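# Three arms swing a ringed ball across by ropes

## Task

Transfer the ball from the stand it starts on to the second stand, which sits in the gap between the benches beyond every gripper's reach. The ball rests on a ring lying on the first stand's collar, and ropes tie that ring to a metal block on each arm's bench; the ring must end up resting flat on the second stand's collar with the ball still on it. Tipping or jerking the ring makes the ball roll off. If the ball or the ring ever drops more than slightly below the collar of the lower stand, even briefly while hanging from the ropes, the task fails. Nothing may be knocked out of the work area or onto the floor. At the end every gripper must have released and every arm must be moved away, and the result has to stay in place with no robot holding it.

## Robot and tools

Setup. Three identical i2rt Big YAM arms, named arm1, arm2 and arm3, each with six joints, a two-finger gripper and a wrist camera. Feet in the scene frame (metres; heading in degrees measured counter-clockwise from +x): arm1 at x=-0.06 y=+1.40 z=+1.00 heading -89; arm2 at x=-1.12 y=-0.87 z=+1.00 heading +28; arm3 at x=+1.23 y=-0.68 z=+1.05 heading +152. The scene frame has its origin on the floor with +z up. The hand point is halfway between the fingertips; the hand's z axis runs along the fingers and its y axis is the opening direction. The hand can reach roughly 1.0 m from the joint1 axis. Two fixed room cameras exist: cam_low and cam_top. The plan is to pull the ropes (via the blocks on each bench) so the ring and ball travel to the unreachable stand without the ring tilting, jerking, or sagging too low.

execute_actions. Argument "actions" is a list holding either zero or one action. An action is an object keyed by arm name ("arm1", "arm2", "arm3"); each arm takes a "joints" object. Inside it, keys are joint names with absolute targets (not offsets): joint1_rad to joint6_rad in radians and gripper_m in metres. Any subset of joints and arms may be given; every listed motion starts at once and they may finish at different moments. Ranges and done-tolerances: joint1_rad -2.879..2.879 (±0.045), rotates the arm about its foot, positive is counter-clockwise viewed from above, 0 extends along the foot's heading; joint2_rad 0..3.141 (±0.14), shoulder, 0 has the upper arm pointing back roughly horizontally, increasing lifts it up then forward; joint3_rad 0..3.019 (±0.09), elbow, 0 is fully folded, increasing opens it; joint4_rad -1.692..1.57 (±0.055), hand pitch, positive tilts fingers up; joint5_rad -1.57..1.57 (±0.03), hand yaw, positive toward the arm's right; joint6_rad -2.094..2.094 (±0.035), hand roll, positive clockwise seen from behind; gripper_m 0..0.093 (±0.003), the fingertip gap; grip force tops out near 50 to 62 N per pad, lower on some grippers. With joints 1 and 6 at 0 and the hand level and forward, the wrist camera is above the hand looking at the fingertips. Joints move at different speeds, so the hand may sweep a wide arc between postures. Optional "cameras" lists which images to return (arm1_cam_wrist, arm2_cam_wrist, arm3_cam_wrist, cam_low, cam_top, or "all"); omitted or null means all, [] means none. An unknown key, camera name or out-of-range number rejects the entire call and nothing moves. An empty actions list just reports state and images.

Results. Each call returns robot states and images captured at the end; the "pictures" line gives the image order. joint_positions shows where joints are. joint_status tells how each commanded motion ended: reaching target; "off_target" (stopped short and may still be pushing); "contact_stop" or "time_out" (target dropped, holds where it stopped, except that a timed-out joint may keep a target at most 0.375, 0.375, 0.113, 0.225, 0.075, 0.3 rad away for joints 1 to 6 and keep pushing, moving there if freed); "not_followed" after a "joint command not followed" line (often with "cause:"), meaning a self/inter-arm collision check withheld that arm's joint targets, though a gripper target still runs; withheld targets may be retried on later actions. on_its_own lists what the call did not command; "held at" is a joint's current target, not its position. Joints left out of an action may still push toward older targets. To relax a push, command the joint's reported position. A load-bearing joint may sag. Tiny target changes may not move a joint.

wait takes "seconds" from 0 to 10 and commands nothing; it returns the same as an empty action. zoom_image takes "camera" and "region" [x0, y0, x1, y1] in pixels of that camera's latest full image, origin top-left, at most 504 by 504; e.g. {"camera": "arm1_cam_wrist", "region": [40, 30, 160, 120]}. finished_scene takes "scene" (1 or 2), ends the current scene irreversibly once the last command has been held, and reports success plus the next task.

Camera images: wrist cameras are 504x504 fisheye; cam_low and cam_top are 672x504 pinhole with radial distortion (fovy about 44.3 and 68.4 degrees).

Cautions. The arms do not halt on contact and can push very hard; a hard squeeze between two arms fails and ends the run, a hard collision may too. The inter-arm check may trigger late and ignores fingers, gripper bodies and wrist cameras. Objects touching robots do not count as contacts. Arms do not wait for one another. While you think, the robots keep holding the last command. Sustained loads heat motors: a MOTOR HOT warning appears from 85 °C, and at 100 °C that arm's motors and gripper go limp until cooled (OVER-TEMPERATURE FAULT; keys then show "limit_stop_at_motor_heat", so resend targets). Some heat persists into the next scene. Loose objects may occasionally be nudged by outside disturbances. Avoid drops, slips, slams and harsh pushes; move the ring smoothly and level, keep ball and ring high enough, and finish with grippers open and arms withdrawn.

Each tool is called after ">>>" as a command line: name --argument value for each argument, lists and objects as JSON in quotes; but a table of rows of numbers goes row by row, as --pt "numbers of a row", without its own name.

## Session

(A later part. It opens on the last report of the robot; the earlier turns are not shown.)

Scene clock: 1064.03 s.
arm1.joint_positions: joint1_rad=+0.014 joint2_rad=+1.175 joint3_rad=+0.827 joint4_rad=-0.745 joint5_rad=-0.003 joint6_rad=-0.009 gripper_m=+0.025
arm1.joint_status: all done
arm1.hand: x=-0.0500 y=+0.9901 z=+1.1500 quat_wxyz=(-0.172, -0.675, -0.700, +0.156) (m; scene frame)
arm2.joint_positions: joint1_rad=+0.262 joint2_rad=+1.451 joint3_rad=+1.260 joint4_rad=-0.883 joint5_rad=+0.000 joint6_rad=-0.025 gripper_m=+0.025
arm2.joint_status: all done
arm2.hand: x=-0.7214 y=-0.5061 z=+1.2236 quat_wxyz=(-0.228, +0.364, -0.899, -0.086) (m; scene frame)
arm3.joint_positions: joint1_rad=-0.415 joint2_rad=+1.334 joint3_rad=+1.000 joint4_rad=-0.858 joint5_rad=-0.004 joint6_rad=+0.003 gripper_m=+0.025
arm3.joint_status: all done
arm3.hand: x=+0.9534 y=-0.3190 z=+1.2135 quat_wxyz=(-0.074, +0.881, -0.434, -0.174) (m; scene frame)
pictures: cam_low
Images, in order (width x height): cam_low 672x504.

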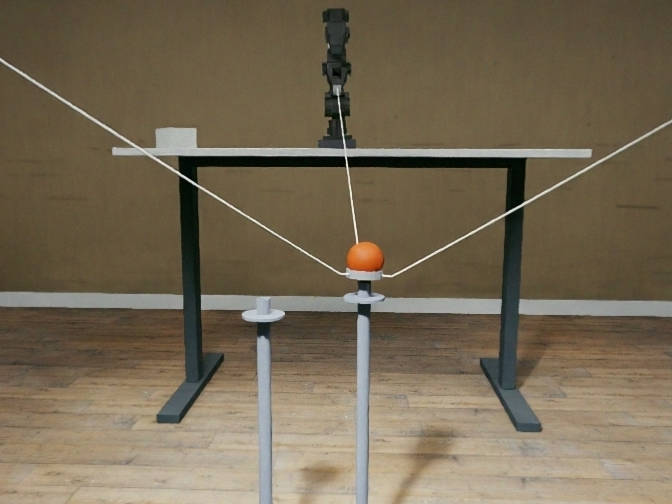

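>>> execute_actions --actions '[]' --cameras '["cam_low","cam_top"]'

>>> zoom_image --camera "cam_low" --region '[300, 215, 430, 325]'

>>> zoom_image --camera "cam_top" --region '[290, 215, 390, 315]'

Scene clock: 1072.40 s.
arm1.joint_positions: joint1_rad=+0.014 joint2_rad=+1.175 joint3_rad=+0.827 joint4_rad=-0.745 joint5_rad=-0.003 joint6_rad=-0.009 gripper_m=+0.025
arm1.joint_status: all done
arm1.hand: x=-0.0500 y=+0.9901 z=+1.1500 quat_wxyz=(-0.172, -0.675, -0.700, +0.156) (m; scene frame)
arm2.joint_positions: joint1_rad=+0.262 joint2_rad=+1.451 joint3_rad=+1.260 joint4_rad=-0.883 joint5_rad=+0.000 joint6_rad=-0.025 gripper_m=+0.025
arm2.joint_status: all done
arm2.hand: x=-0.7214 y=-0.5061 z=+1.2236 quat_wxyz=(-0.228, +0.364, -0.899, -0.086) (m; scene frame)
arm3.joint_positions: joint1_rad=-0.415 joint2_rad=+1.334 joint3_rad=+1.000 joint4_rad=-0.858 joint5_rad=-0.004 joint6_rad=+0.003 gripper_m=+0.025
arm3.joint_status: all done
arm3.hand: x=+0.9534 y=-0.3190 z=+1.2135 quat_wxyz=(-0.074, +0.881, -0.434, -0.174) (m; scene frame)
pictures: cam_low, cam_top
Images, in order (width x height): cam_low 672x504, cam_top 672x504.

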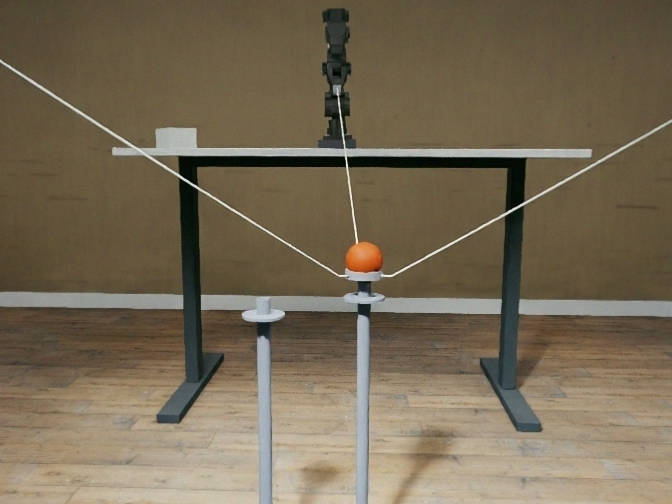

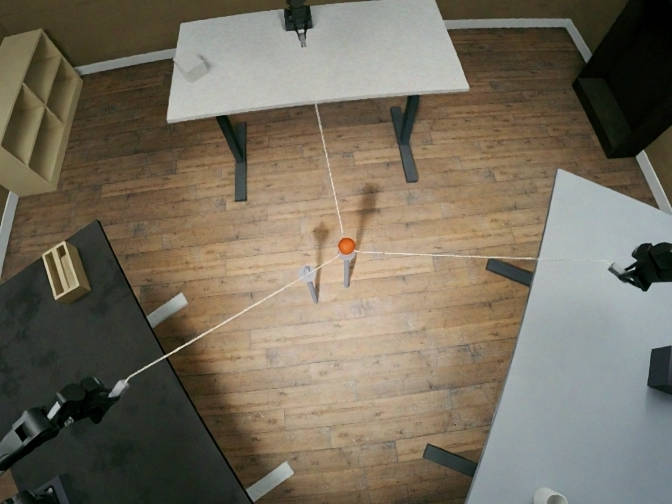

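Region (300, 215, 430, 325) of cam_low's 672x504 image, scaled by 3.877, with more detail than that image has; it fills the top 426 rows of this view, and the rest is white.

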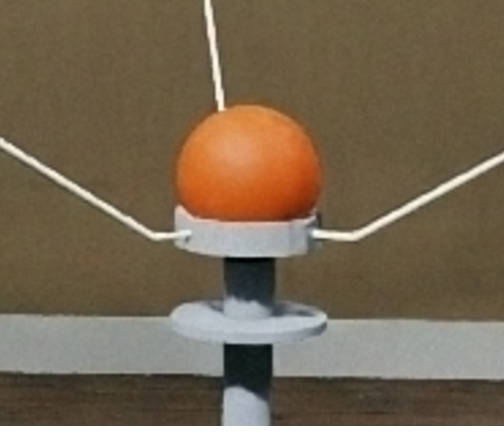

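Region (290, 215, 390, 315) of cam_top's 672x504 image, scaled by 5.040, with more detail than that image has.

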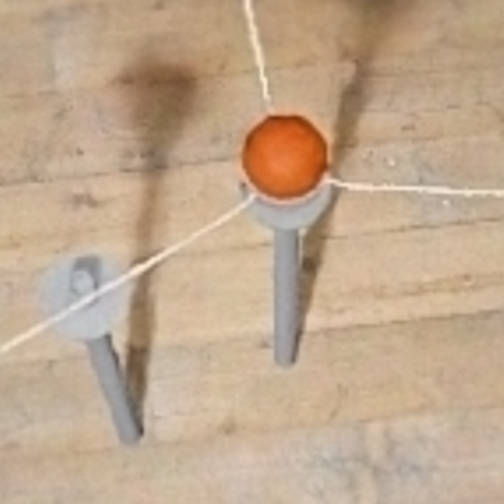

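>>> execute_actions --actions '[{"arm1":{"joints":{"joint2_rad":1.211}},"arm2":{"joints":{"joint2_rad":1.477}},"arm3":{"joints":{"joint2_rad":1.371}}}]' --cameras '["cam_low"]'

>>> zoom_image --camera "cam_low" --region '[300, 215, 430, 325]'

Scene clock: 1085.63 s.
arm1.joint_positions: joint1_rad=+0.014 joint2_rad=+1.217 joint3_rad=+0.827 joint4_rad=-0.745 joint5_rad=-0.003 joint6_rad=-0.009 gripper_m=+0.025
arm1.joint_status: all done
arm1.hand: x=-0.0497 y=+0.9895 z=+1.1336 quat_wxyz=(-0.158, -0.678, -0.704, +0.142) (m; scene frame)
arm2.joint_positions: joint1_rad=+0.262 joint2_rad=+1.480 joint3_rad=+1.260 joint4_rad=-0.883 joint5_rad=+0.000 joint6_rad=-0.025 gripper_m=+0.025
arm2.joint_status: all done
arm2.hand: x=-0.7196 y=-0.5044 z=+1.2090 quat_wxyz=(-0.215, +0.365, -0.902, -0.081) (m; scene frame)
arm3.joint_positions: joint1_rad=-0.415 joint2_rad=+1.373 joint3_rad=+1.000 joint4_rad=-0.858 joint5_rad=-0.004 joint6_rad=+0.003 gripper_m=+0.025
arm3.joint_status: all done
arm3.hand: x=+0.9527 y=-0.3185 z=+1.1966 quat_wxyz=(-0.065, +0.884, -0.435, -0.156) (m; scene frame)
pictures: cam_low
Images, in order (width x height): cam_low 672x504.

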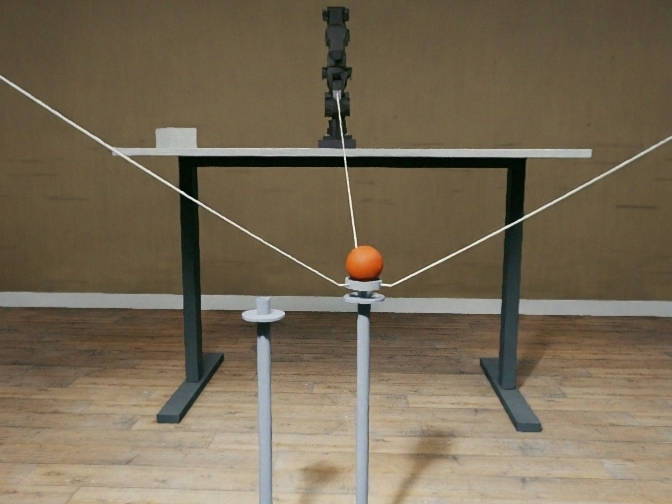

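Region (300, 215, 430, 325) of cam_low's 672x504 image, scaled by 3.877, with more detail than that image has; it fills the top 426 rows of this view, and the rest is white.

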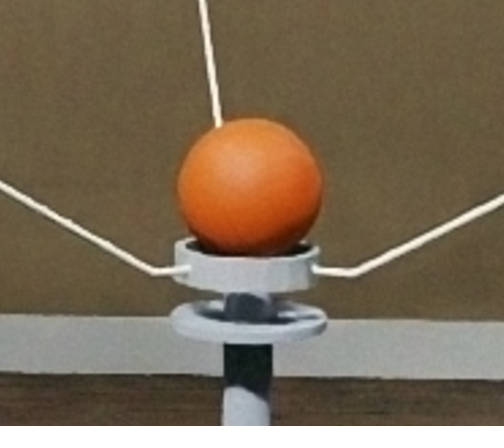

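>>> execute_actions --actions '[{"arm1":{"joints":{"joint2_rad":1.272}},"arm2":{"joints":{"joint2_rad":1.517}},"arm3":{"joints":{"joint2_rad":1.428}}}]' --cameras '["cam_low"]'

>>> zoom_image --camera "cam_low" --region '[300, 215, 430, 325]'

Scene clock: 1152.40 s.
arm1.joint_positions: joint1_rad=+0.014 joint2_rad=+1.280 joint3_rad=+0.827 joint4_rad=-0.745 joint5_rad=-0.003 joint6_rad=-0.009 gripper_m=+0.025
arm1.joint_status: all done
arm1.hand: x=-0.0494 y=+0.9898 z=+1.1091 quat_wxyz=(-0.136, -0.682, -0.708, +0.120) (m; scene frame)
arm2.joint_positions: joint1_rad=+0.262 joint2_rad=+1.518 joint3_rad=+1.261 joint4_rad=-0.883 joint5_rad=+0.000 joint6_rad=-0.025 gripper_m=+0.025
arm2.joint_status: all done
arm2.hand: x=-0.7174 y=-0.5025 z=+1.1892 quat_wxyz=(-0.198, +0.367, -0.906, -0.074) (m; scene frame)
arm3.joint_positions: joint1_rad=-0.415 joint2_rad=+1.431 joint3_rad=+1.000 joint4_rad=-0.858 joint5_rad=-0.002 joint6_rad=+0.003 gripper_m=+0.025
arm3.joint_status: all done
arm3.hand: x=+0.9525 y=-0.3186 z=+1.1717 quat_wxyz=(-0.053, +0.888, -0.437, -0.130) (m; scene frame)
pictures: cam_low
Images, in order (width x height): cam_low 672x504.

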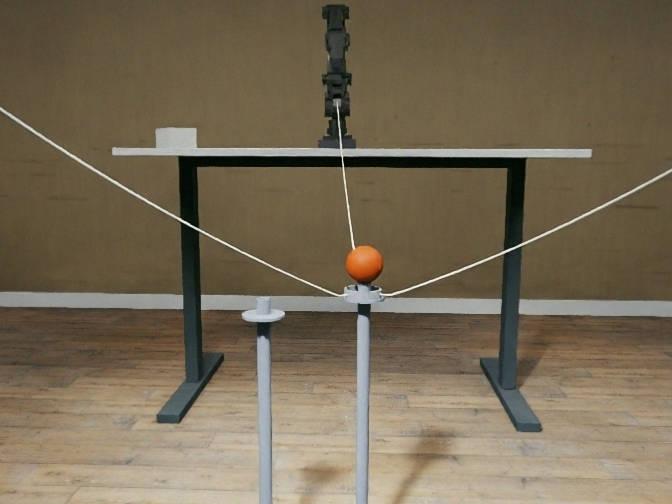

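Region (300, 215, 430, 325) of cam_low's 672x504 image, scaled by 3.877, with more detail than that image has; it fills the top 426 rows of this view, and the rest is white.

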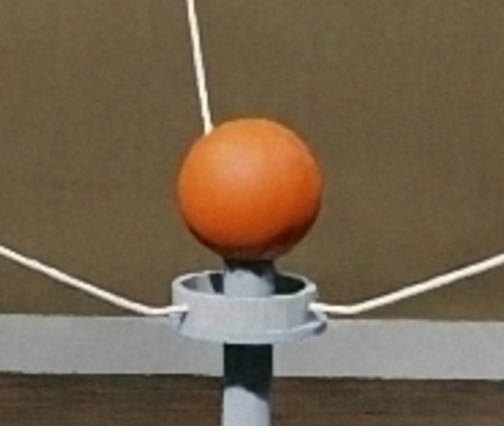

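>>> execute_actions --actions '[{"arm1":{"joints":{"joint2_rad":1.55,"joint3_rad":0.761,"joint4_rad":-0.352}},"arm2":{"joints":{"joint2_rad":1.77,"joint3_rad":1.077,"joint4_rad":-0.45}},"arm3":{"joints":{"joint2_rad":1.765,"joint3_rad":0.824,"joint4_rad":-0.18,"joint6_rad":0.112}}}]'

Scene clock: 1180.67 s.
arm1.joint_positions: joint1_rad=+0.014 joint2_rad=+1.571 joint3_rad=+0.748 joint4_rad=-0.377 joint5_rad=-0.003 joint6_rad=-0.009 gripper_m=+0.025
arm1.joint_status: all done
arm1.hand: x=-0.0468 y=+0.9634 z=+0.9925 quat_wxyz=(-0.135, -0.682, -0.708, +0.120) (m; scene frame)
arm2.joint_positions: joint1_rad=+0.262 joint2_rad=+1.769 joint3_rad=+1.059 joint4_rad=-0.462 joint5_rad=+0.000 joint6_rad=-0.025 gripper_m=+0.025
arm2.joint_status: all done
arm2.hand: x=-0.7132 y=-0.4986 z=+1.0107 quat_wxyz=(-0.184, +0.368, -0.909, -0.069) (m; scene frame)
arm3.joint_positions: joint1_rad=-0.415 joint2_rad=+1.787 joint3_rad=+0.799 joint4_rad=-0.199 joint5_rad=-0.002 joint6_rad=+0.103 gripper_m=+0.025
arm3.joint_status: all done
arm3.hand: x=+0.9379 y=-0.3043 z=+0.9915 quat_wxyz=(-0.067, +0.858, -0.477, -0.179) (m; scene frame)
pictures: arm1_cam_wrist, arm2_cam_wrist, arm3_cam_wrist, cam_low, cam_top
Images, in order (width x height): arm1_cam_wrist 504x504, arm2_cam_wrist 504x504, arm3_cam_wrist 504x504, cam_low 672x504, cam_top 672x504.

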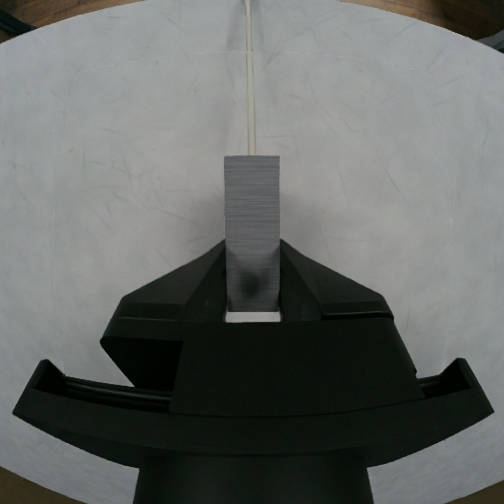

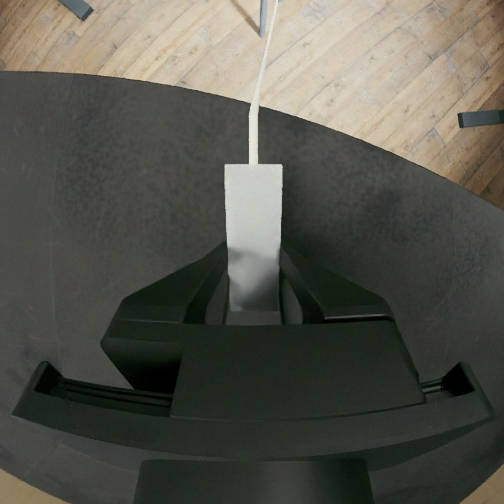

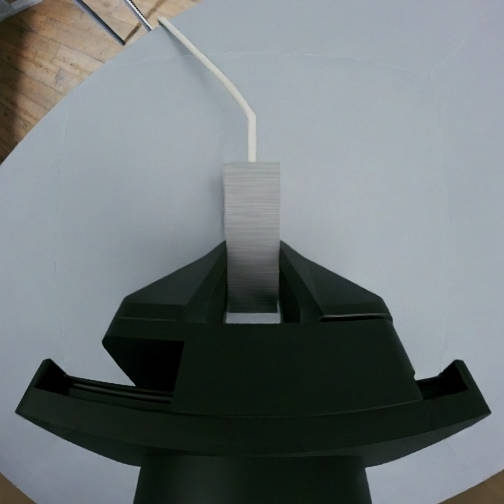

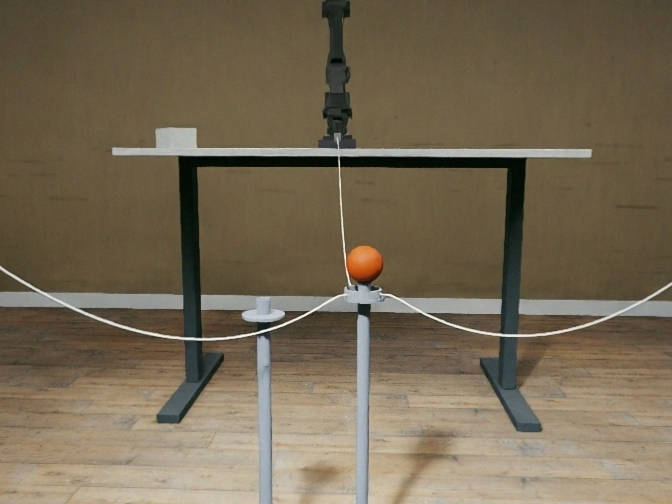

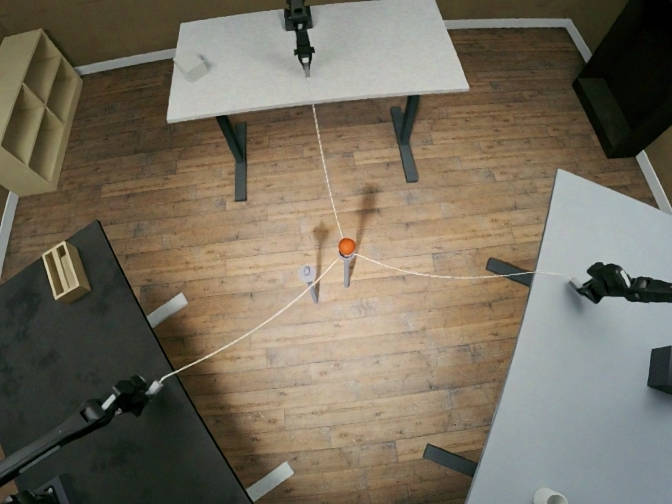

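>>> execute_actions --actions '[{"arm1":{"joints":{"joint2_rad":1.632,"joint4_rad":-0.333}},"arm2":{"joints":{"joint2_rad":1.825}},"arm3":{"joints":{"joint2_rad":1.829}}}]' --cameras '["arm1_cam_wrist","arm2_cam_wrist","arm3_cam_wrist","cam_low"]'

Scene clock: 1192.30 s.
arm1.joint_positions: joint1_rad=+0.014 joint2_rad=+1.636 joint3_rad=+0.748 joint4_rad=-0.352 joint5_rad=-0.003 joint6_rad=-0.009 gripper_m=+0.025
arm1.joint_status: all done
arm1.hand: x=-0.0466 y=+0.9673 z=+0.9675 quat_wxyz=(-0.121, -0.685, -0.711, +0.106) (m; scene frame)
arm2.joint_positions: joint1_rad=+0.262 joint2_rad=+1.825 joint3_rad=+1.059 joint4_rad=-0.462 joint5_rad=+0.000 joint6_rad=-0.025 gripper_m=+0.025
arm2.joint_status: all done
arm2.hand: x=-0.7186 y=-0.5036 z=+0.9815 quat_wxyz=(-0.158, +0.370, -0.914, -0.059) (m; scene frame)
arm3.joint_positions: joint1_rad=-0.415 joint2_rad=+1.825 joint3_rad=+0.799 joint4_rad=-0.196 joint5_rad=-0.002 joint6_rad=+0.103 gripper_m=+0.025
arm3.joint_status: all done
arm3.hand: x=+0.9420 y=-0.3100 z=+0.9749 quat_wxyz=(-0.060, +0.861, -0.479, -0.163) (m; scene frame)
pictures: arm1_cam_wrist, arm2_cam_wrist, arm3_cam_wrist, cam_low
Images, in order (width x height): arm1_cam_wrist 504x504, arm2_cam_wrist 504x504, arm3_cam_wrist 504x504, cam_low 672x504.

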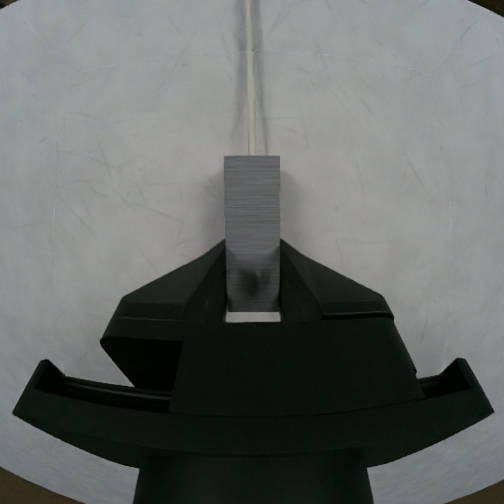

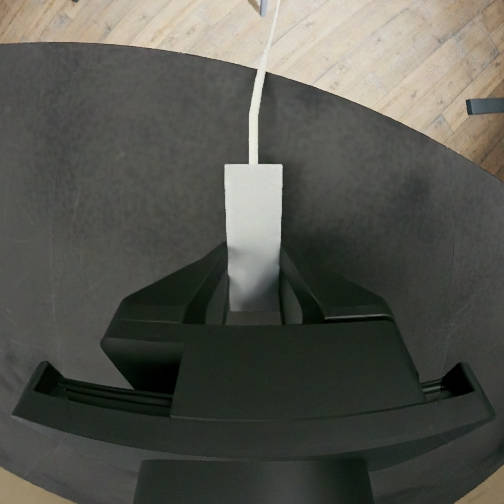

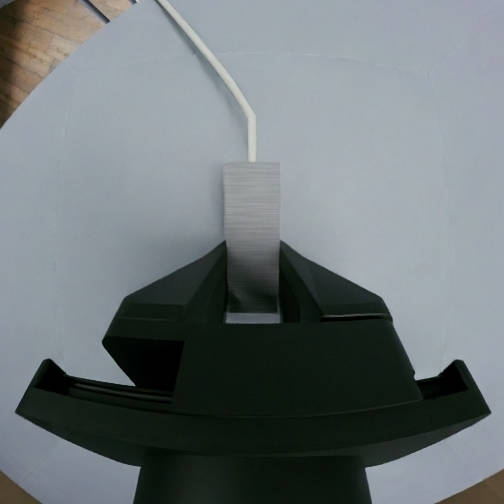

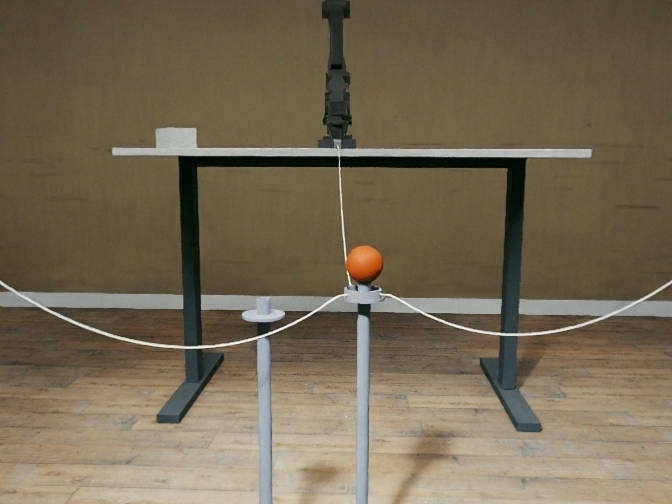

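>>> execute_actions --actions '[{"arm1":{"joints":{"joint2_rad":1.657}},"arm2":{"joints":{"joint2_rad":1.843}},"arm3":{"joints":{"joint2_rad":1.848}}}]' --cameras '[]'

Scene clock: 1201.50 s.
arm1.joint_positions: joint1_rad=+0.014 joint2_rad=+1.637 joint3_rad=+0.748 joint4_rad=-0.352 joint5_rad=-0.003 joint6_rad=-0.009 gripper_m=+0.025
arm1.joint_status: all done
arm1.hand: x=-0.0466 y=+0.9673 z=+0.9671 quat_wxyz=(-0.121, -0.685, -0.711, +0.106) (m; scene frame)
arm2.joint_positions: joint1_rad=+0.262 joint2_rad=+1.830 joint3_rad=+1.059 joint4_rad=-0.462 joint5_rad=+0.000 joint6_rad=-0.025 gripper_m=+0.025
arm2.joint_status: all done
arm2.hand: x=-0.7192 y=-0.5041 z=+0.9787 quat_wxyz=(-0.156, +0.370, -0.914, -0.059) (m; scene frame)
arm3.joint_positions: joint1_rad=-0.415 joint2_rad=+1.838 joint3_rad=+0.799 joint4_rad=-0.196 joint5_rad=-0.002 joint6_rad=+0.103 gripper_m=+0.025
arm3.joint_status: all done
arm3.hand: x=+0.9436 y=-0.3123 z=+0.9690 quat_wxyz=(-0.057, +0.862, -0.479, -0.157) (m; scene frame)
pictures: none
No camera images: the call's "cameras" was empty. Leave "cameras" out to get every camera's image.

>>> execute_actions --actions '[{"arm1":{"joints":{"joint2_rad":1.672}},"arm2":{"joints":{"gripper_m":0.06}},"arm3":{"joints":{"gripper_m":0.06}}}]'

>>> zoom_image --camera "cam_low" --region '[300, 110, 380, 170]'

Scene clock: 1210.47 s.
arm1.joint_positions: joint1_rad=+0.014 joint2_rad=+1.640 joint3_rad=+0.748 joint4_rad=-0.346 joint5_rad=-0.003 joint6_rad=-0.009 gripper_m=+0.025
arm1.joint_status: all done
arm1.hand: x=-0.0466 y=+0.9664 z=+0.9665 quat_wxyz=(-0.122, -0.685, -0.711, +0.107) (m; scene frame)
arm2.joint_positions: joint1_rad=+0.262 joint2_rad=+1.830 joint3_rad=+1.059 joint4_rad=-0.460 joint5_rad=+0.000 joint6_rad=-0.025 gripper_m=+0.060
arm2.joint_status: all done
arm2.hand: x=-0.7190 y=-0.5039 z=+0.9788 quat_wxyz=(-0.156, +0.370, -0.914, -0.059) (m; scene frame)
arm3.joint_positions: joint1_rad=-0.415 joint2_rad=+1.838 joint3_rad=+0.799 joint4_rad=-0.195 joint5_rad=-0.002 joint6_rad=+0.103 gripper_m=+0.060
arm3.joint_status: all done
arm3.hand: x=+0.9434 y=-0.3121 z=+0.9691 quat_wxyz=(-0.058, +0.861, -0.479, -0.158) (m; scene frame)
pictures: arm1_cam_wrist, arm2_cam_wrist, arm3_cam_wrist, cam_low, cam_top
Images, in order (width x height): arm1_cam_wrist 504x504, arm2_cam_wrist 504x504, arm3_cam_wrist 504x504, cam_low 672x504, cam_top 672x504.

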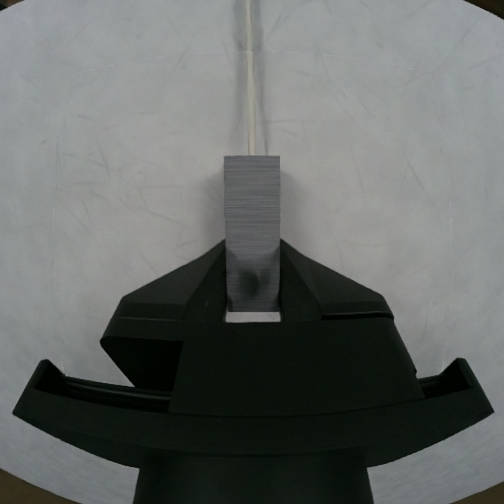

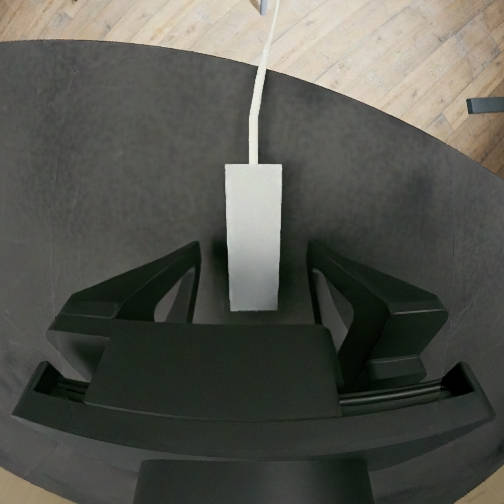

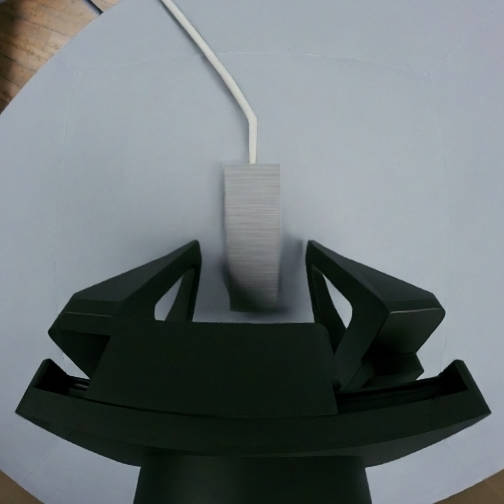

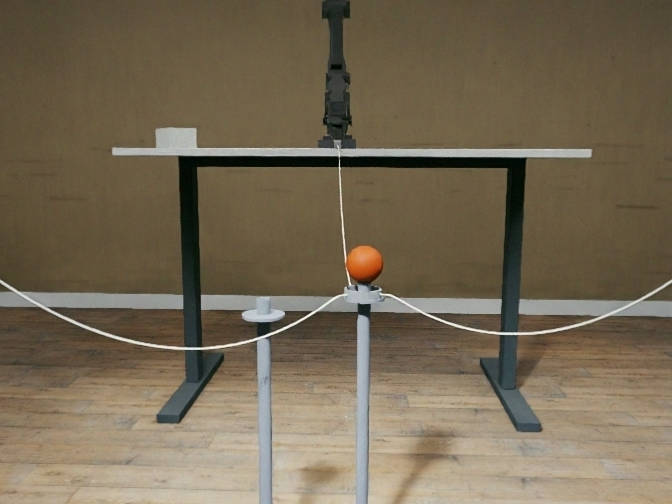

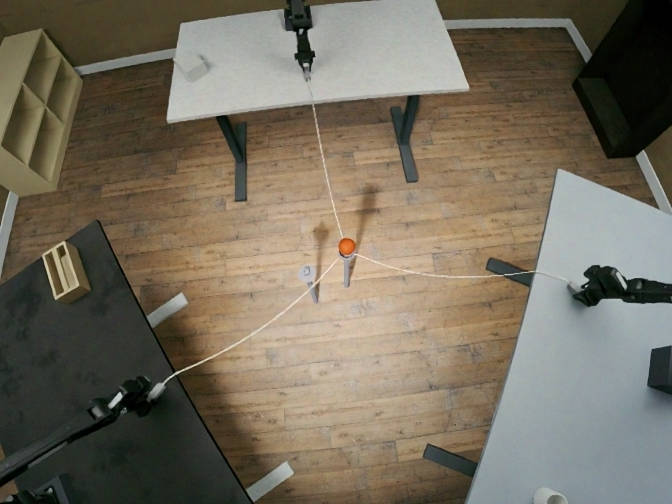

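Region (300, 110, 380, 170) of cam_low's 672x504 image, scaled by 6.300, with more detail than that image has; it fills the top 378 rows of this view, and the rest is white.

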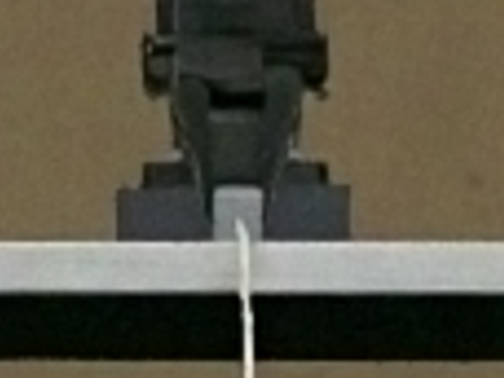

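>>> execute_actions --actions '[{"arm1":{"joints":{"joint2_rad":1.635,"gripper_m":0.06}},"arm2":{"joints":{"joint2_rad":1.7}},"arm3":{"joints":{"joint2_rad":1.7}}}]' --cameras '["arm1_cam_wrist","arm2_cam_wrist","arm3_cam_wrist"]'

Scene clock: 1224.23 s.
arm1.joint_positions: joint1_rad=+0.014 joint2_rad=+1.640 joint3_rad=+0.748 joint4_rad=-0.346 joint5_rad=-0.003 joint6_rad=-0.009 gripper_m=+0.060
arm1.joint_status: all done
arm1.hand: x=-0.0466 y=+0.9665 z=+0.9663 quat_wxyz=(-0.122, -0.685, -0.711, +0.107) (m; scene frame)
arm2.joint_positions: joint1_rad=+0.262 joint2_rad=+1.682 joint3_rad=+1.059 joint4_rad=-0.457 joint5_rad=+0.000 joint6_rad=-0.025 gripper_m=+0.060
arm2.joint_status: all done
arm2.hand: x=-0.7062 y=-0.4921 z=+1.0571 quat_wxyz=(-0.226, +0.364, -0.900, -0.085) (m; scene frame)
arm3.joint_positions: joint1_rad=-0.415 joint2_rad=+1.693 joint3_rad=+0.801 joint4_rad=-0.191 joint5_rad=-0.002 joint6_rad=+0.103 gripper_m=+0.060
arm3.joint_status: all done
arm3.hand: x=+0.9270 y=-0.2892 z=+1.0360 quat_wxyz=(-0.087, +0.848, -0.472, -0.226) (m; scene frame)
pictures: arm1_cam_wrist, arm2_cam_wrist, arm3_cam_wrist
Images, in order (width x height): arm1_cam_wrist 504x504, arm2_cam_wrist 504x504, arm3_cam_wrist 504x504.

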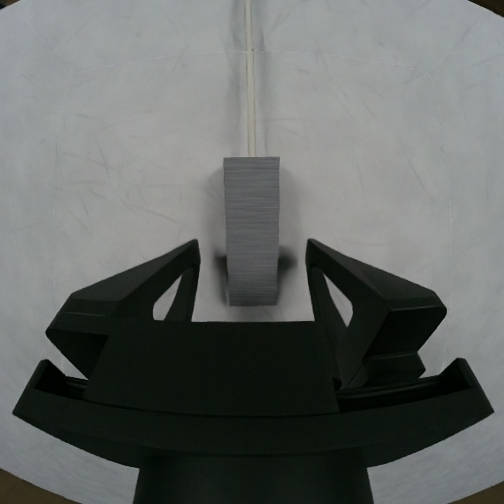

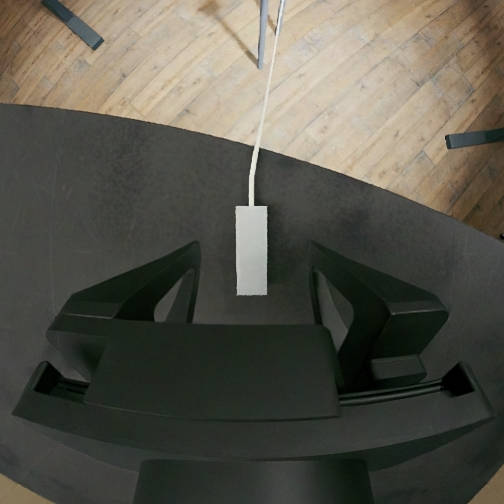

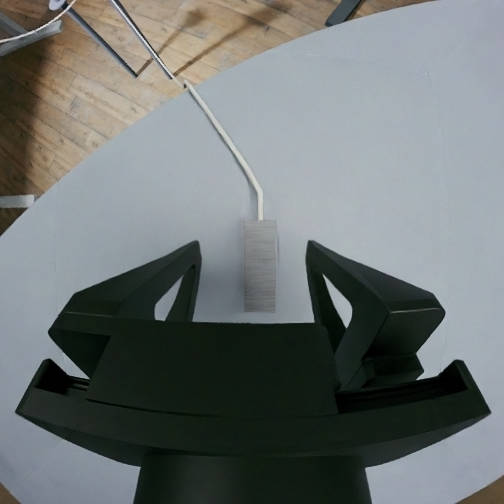

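Now raise all arms clear.

>>> execute_actions --actions '[{"arm1":{"joints":{"joint2_rad":1.2}},"arm2":{"joints":{"joint2_rad":1.35}},"arm3":{"joints":{"joint2_rad":1.35}}}]'

>>> zoom_image --camera "cam_low" --region '[300, 225, 430, 335]'

Scene clock: 1233.23 s.
arm1.joint_positions: joint1_rad=+0.014 joint2_rad=+1.192 joint3_rad=+0.748 joint4_rad=-0.346 joint5_rad=-0.003 joint6_rad=-0.009 gripper_m=+0.060
arm1.joint_status: all done
arm1.hand: x=-0.0486 y=+0.9378 z=+1.1610 quat_wxyz=(-0.275, -0.644, -0.666, +0.258) (m; scene frame)
arm2.joint_positions: joint1_rad=+0.262 joint2_rad=+1.344 joint3_rad=+1.059 joint4_rad=-0.455 joint5_rad=+0.000 joint6_rad=-0.025 gripper_m=+0.060
arm2.joint_status: all done
arm2.hand: x=-0.7105 y=-0.4960 z=+1.2394 quat_wxyz=(-0.376, +0.343, -0.849, -0.141) (m; scene frame)
arm3.joint_positions: joint1_rad=-0.415 joint2_rad=+1.336 joint3_rad=+0.801 joint4_rad=-0.191 joint5_rad=-0.002 joint6_rad=+0.103 gripper_m=+0.060
arm3.joint_status: all done
arm3.hand: x=+0.9158 y=-0.2703 z=+1.2094 quat_wxyz=(-0.153, +0.796, -0.445, -0.381) (m; scene frame)
pictures: arm1_cam_wrist, arm2_cam_wrist, arm3_cam_wrist, cam_low, cam_top
Images, in order (width x height): arm1_cam_wrist 504x504, arm2_cam_wrist 504x504, arm3_cam_wrist 504x504, cam_low 672x504, cam_top 672x504.

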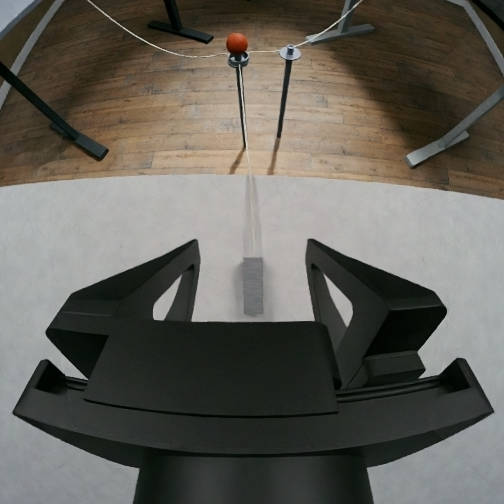

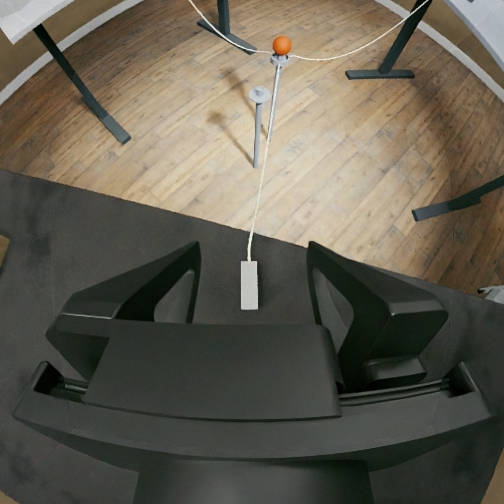

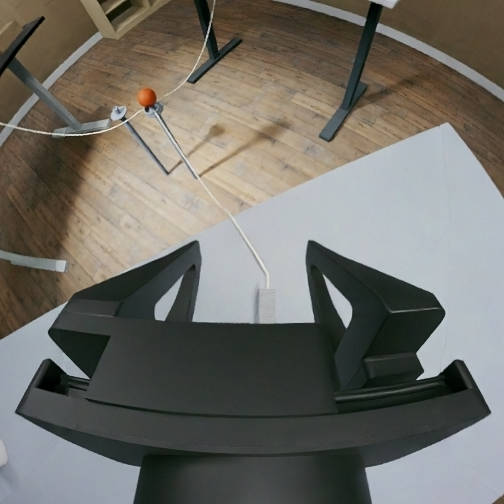

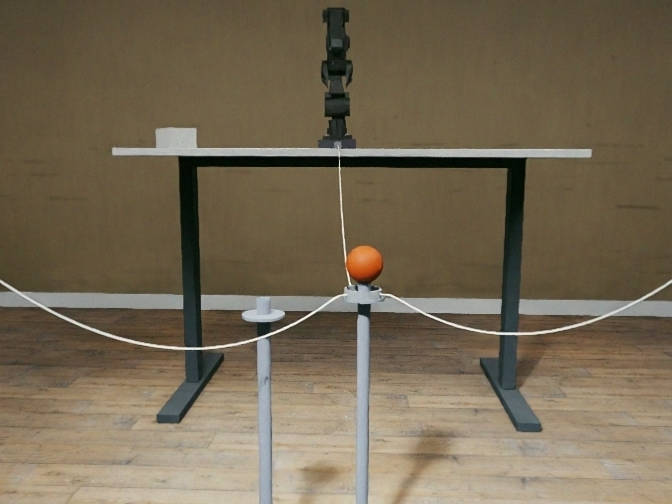

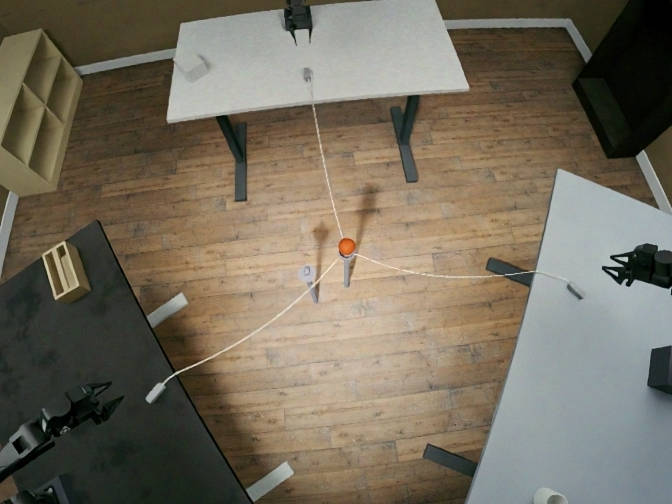

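Region (300, 225, 430, 335) of cam_low's 672x504 image, scaled by 3.877, with more detail than that image has; it fills the top 426 rows of this view, and the rest is white.

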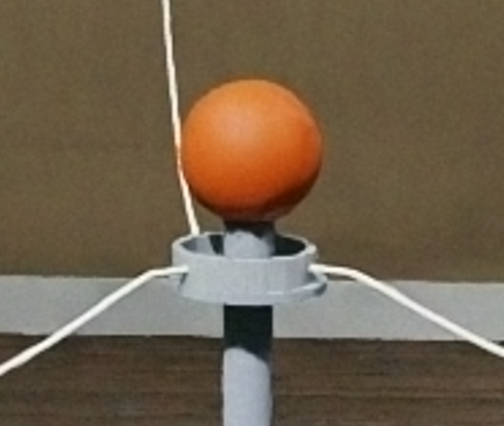

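>>> finished_scene --scene 1

The scene is finished: the task was done.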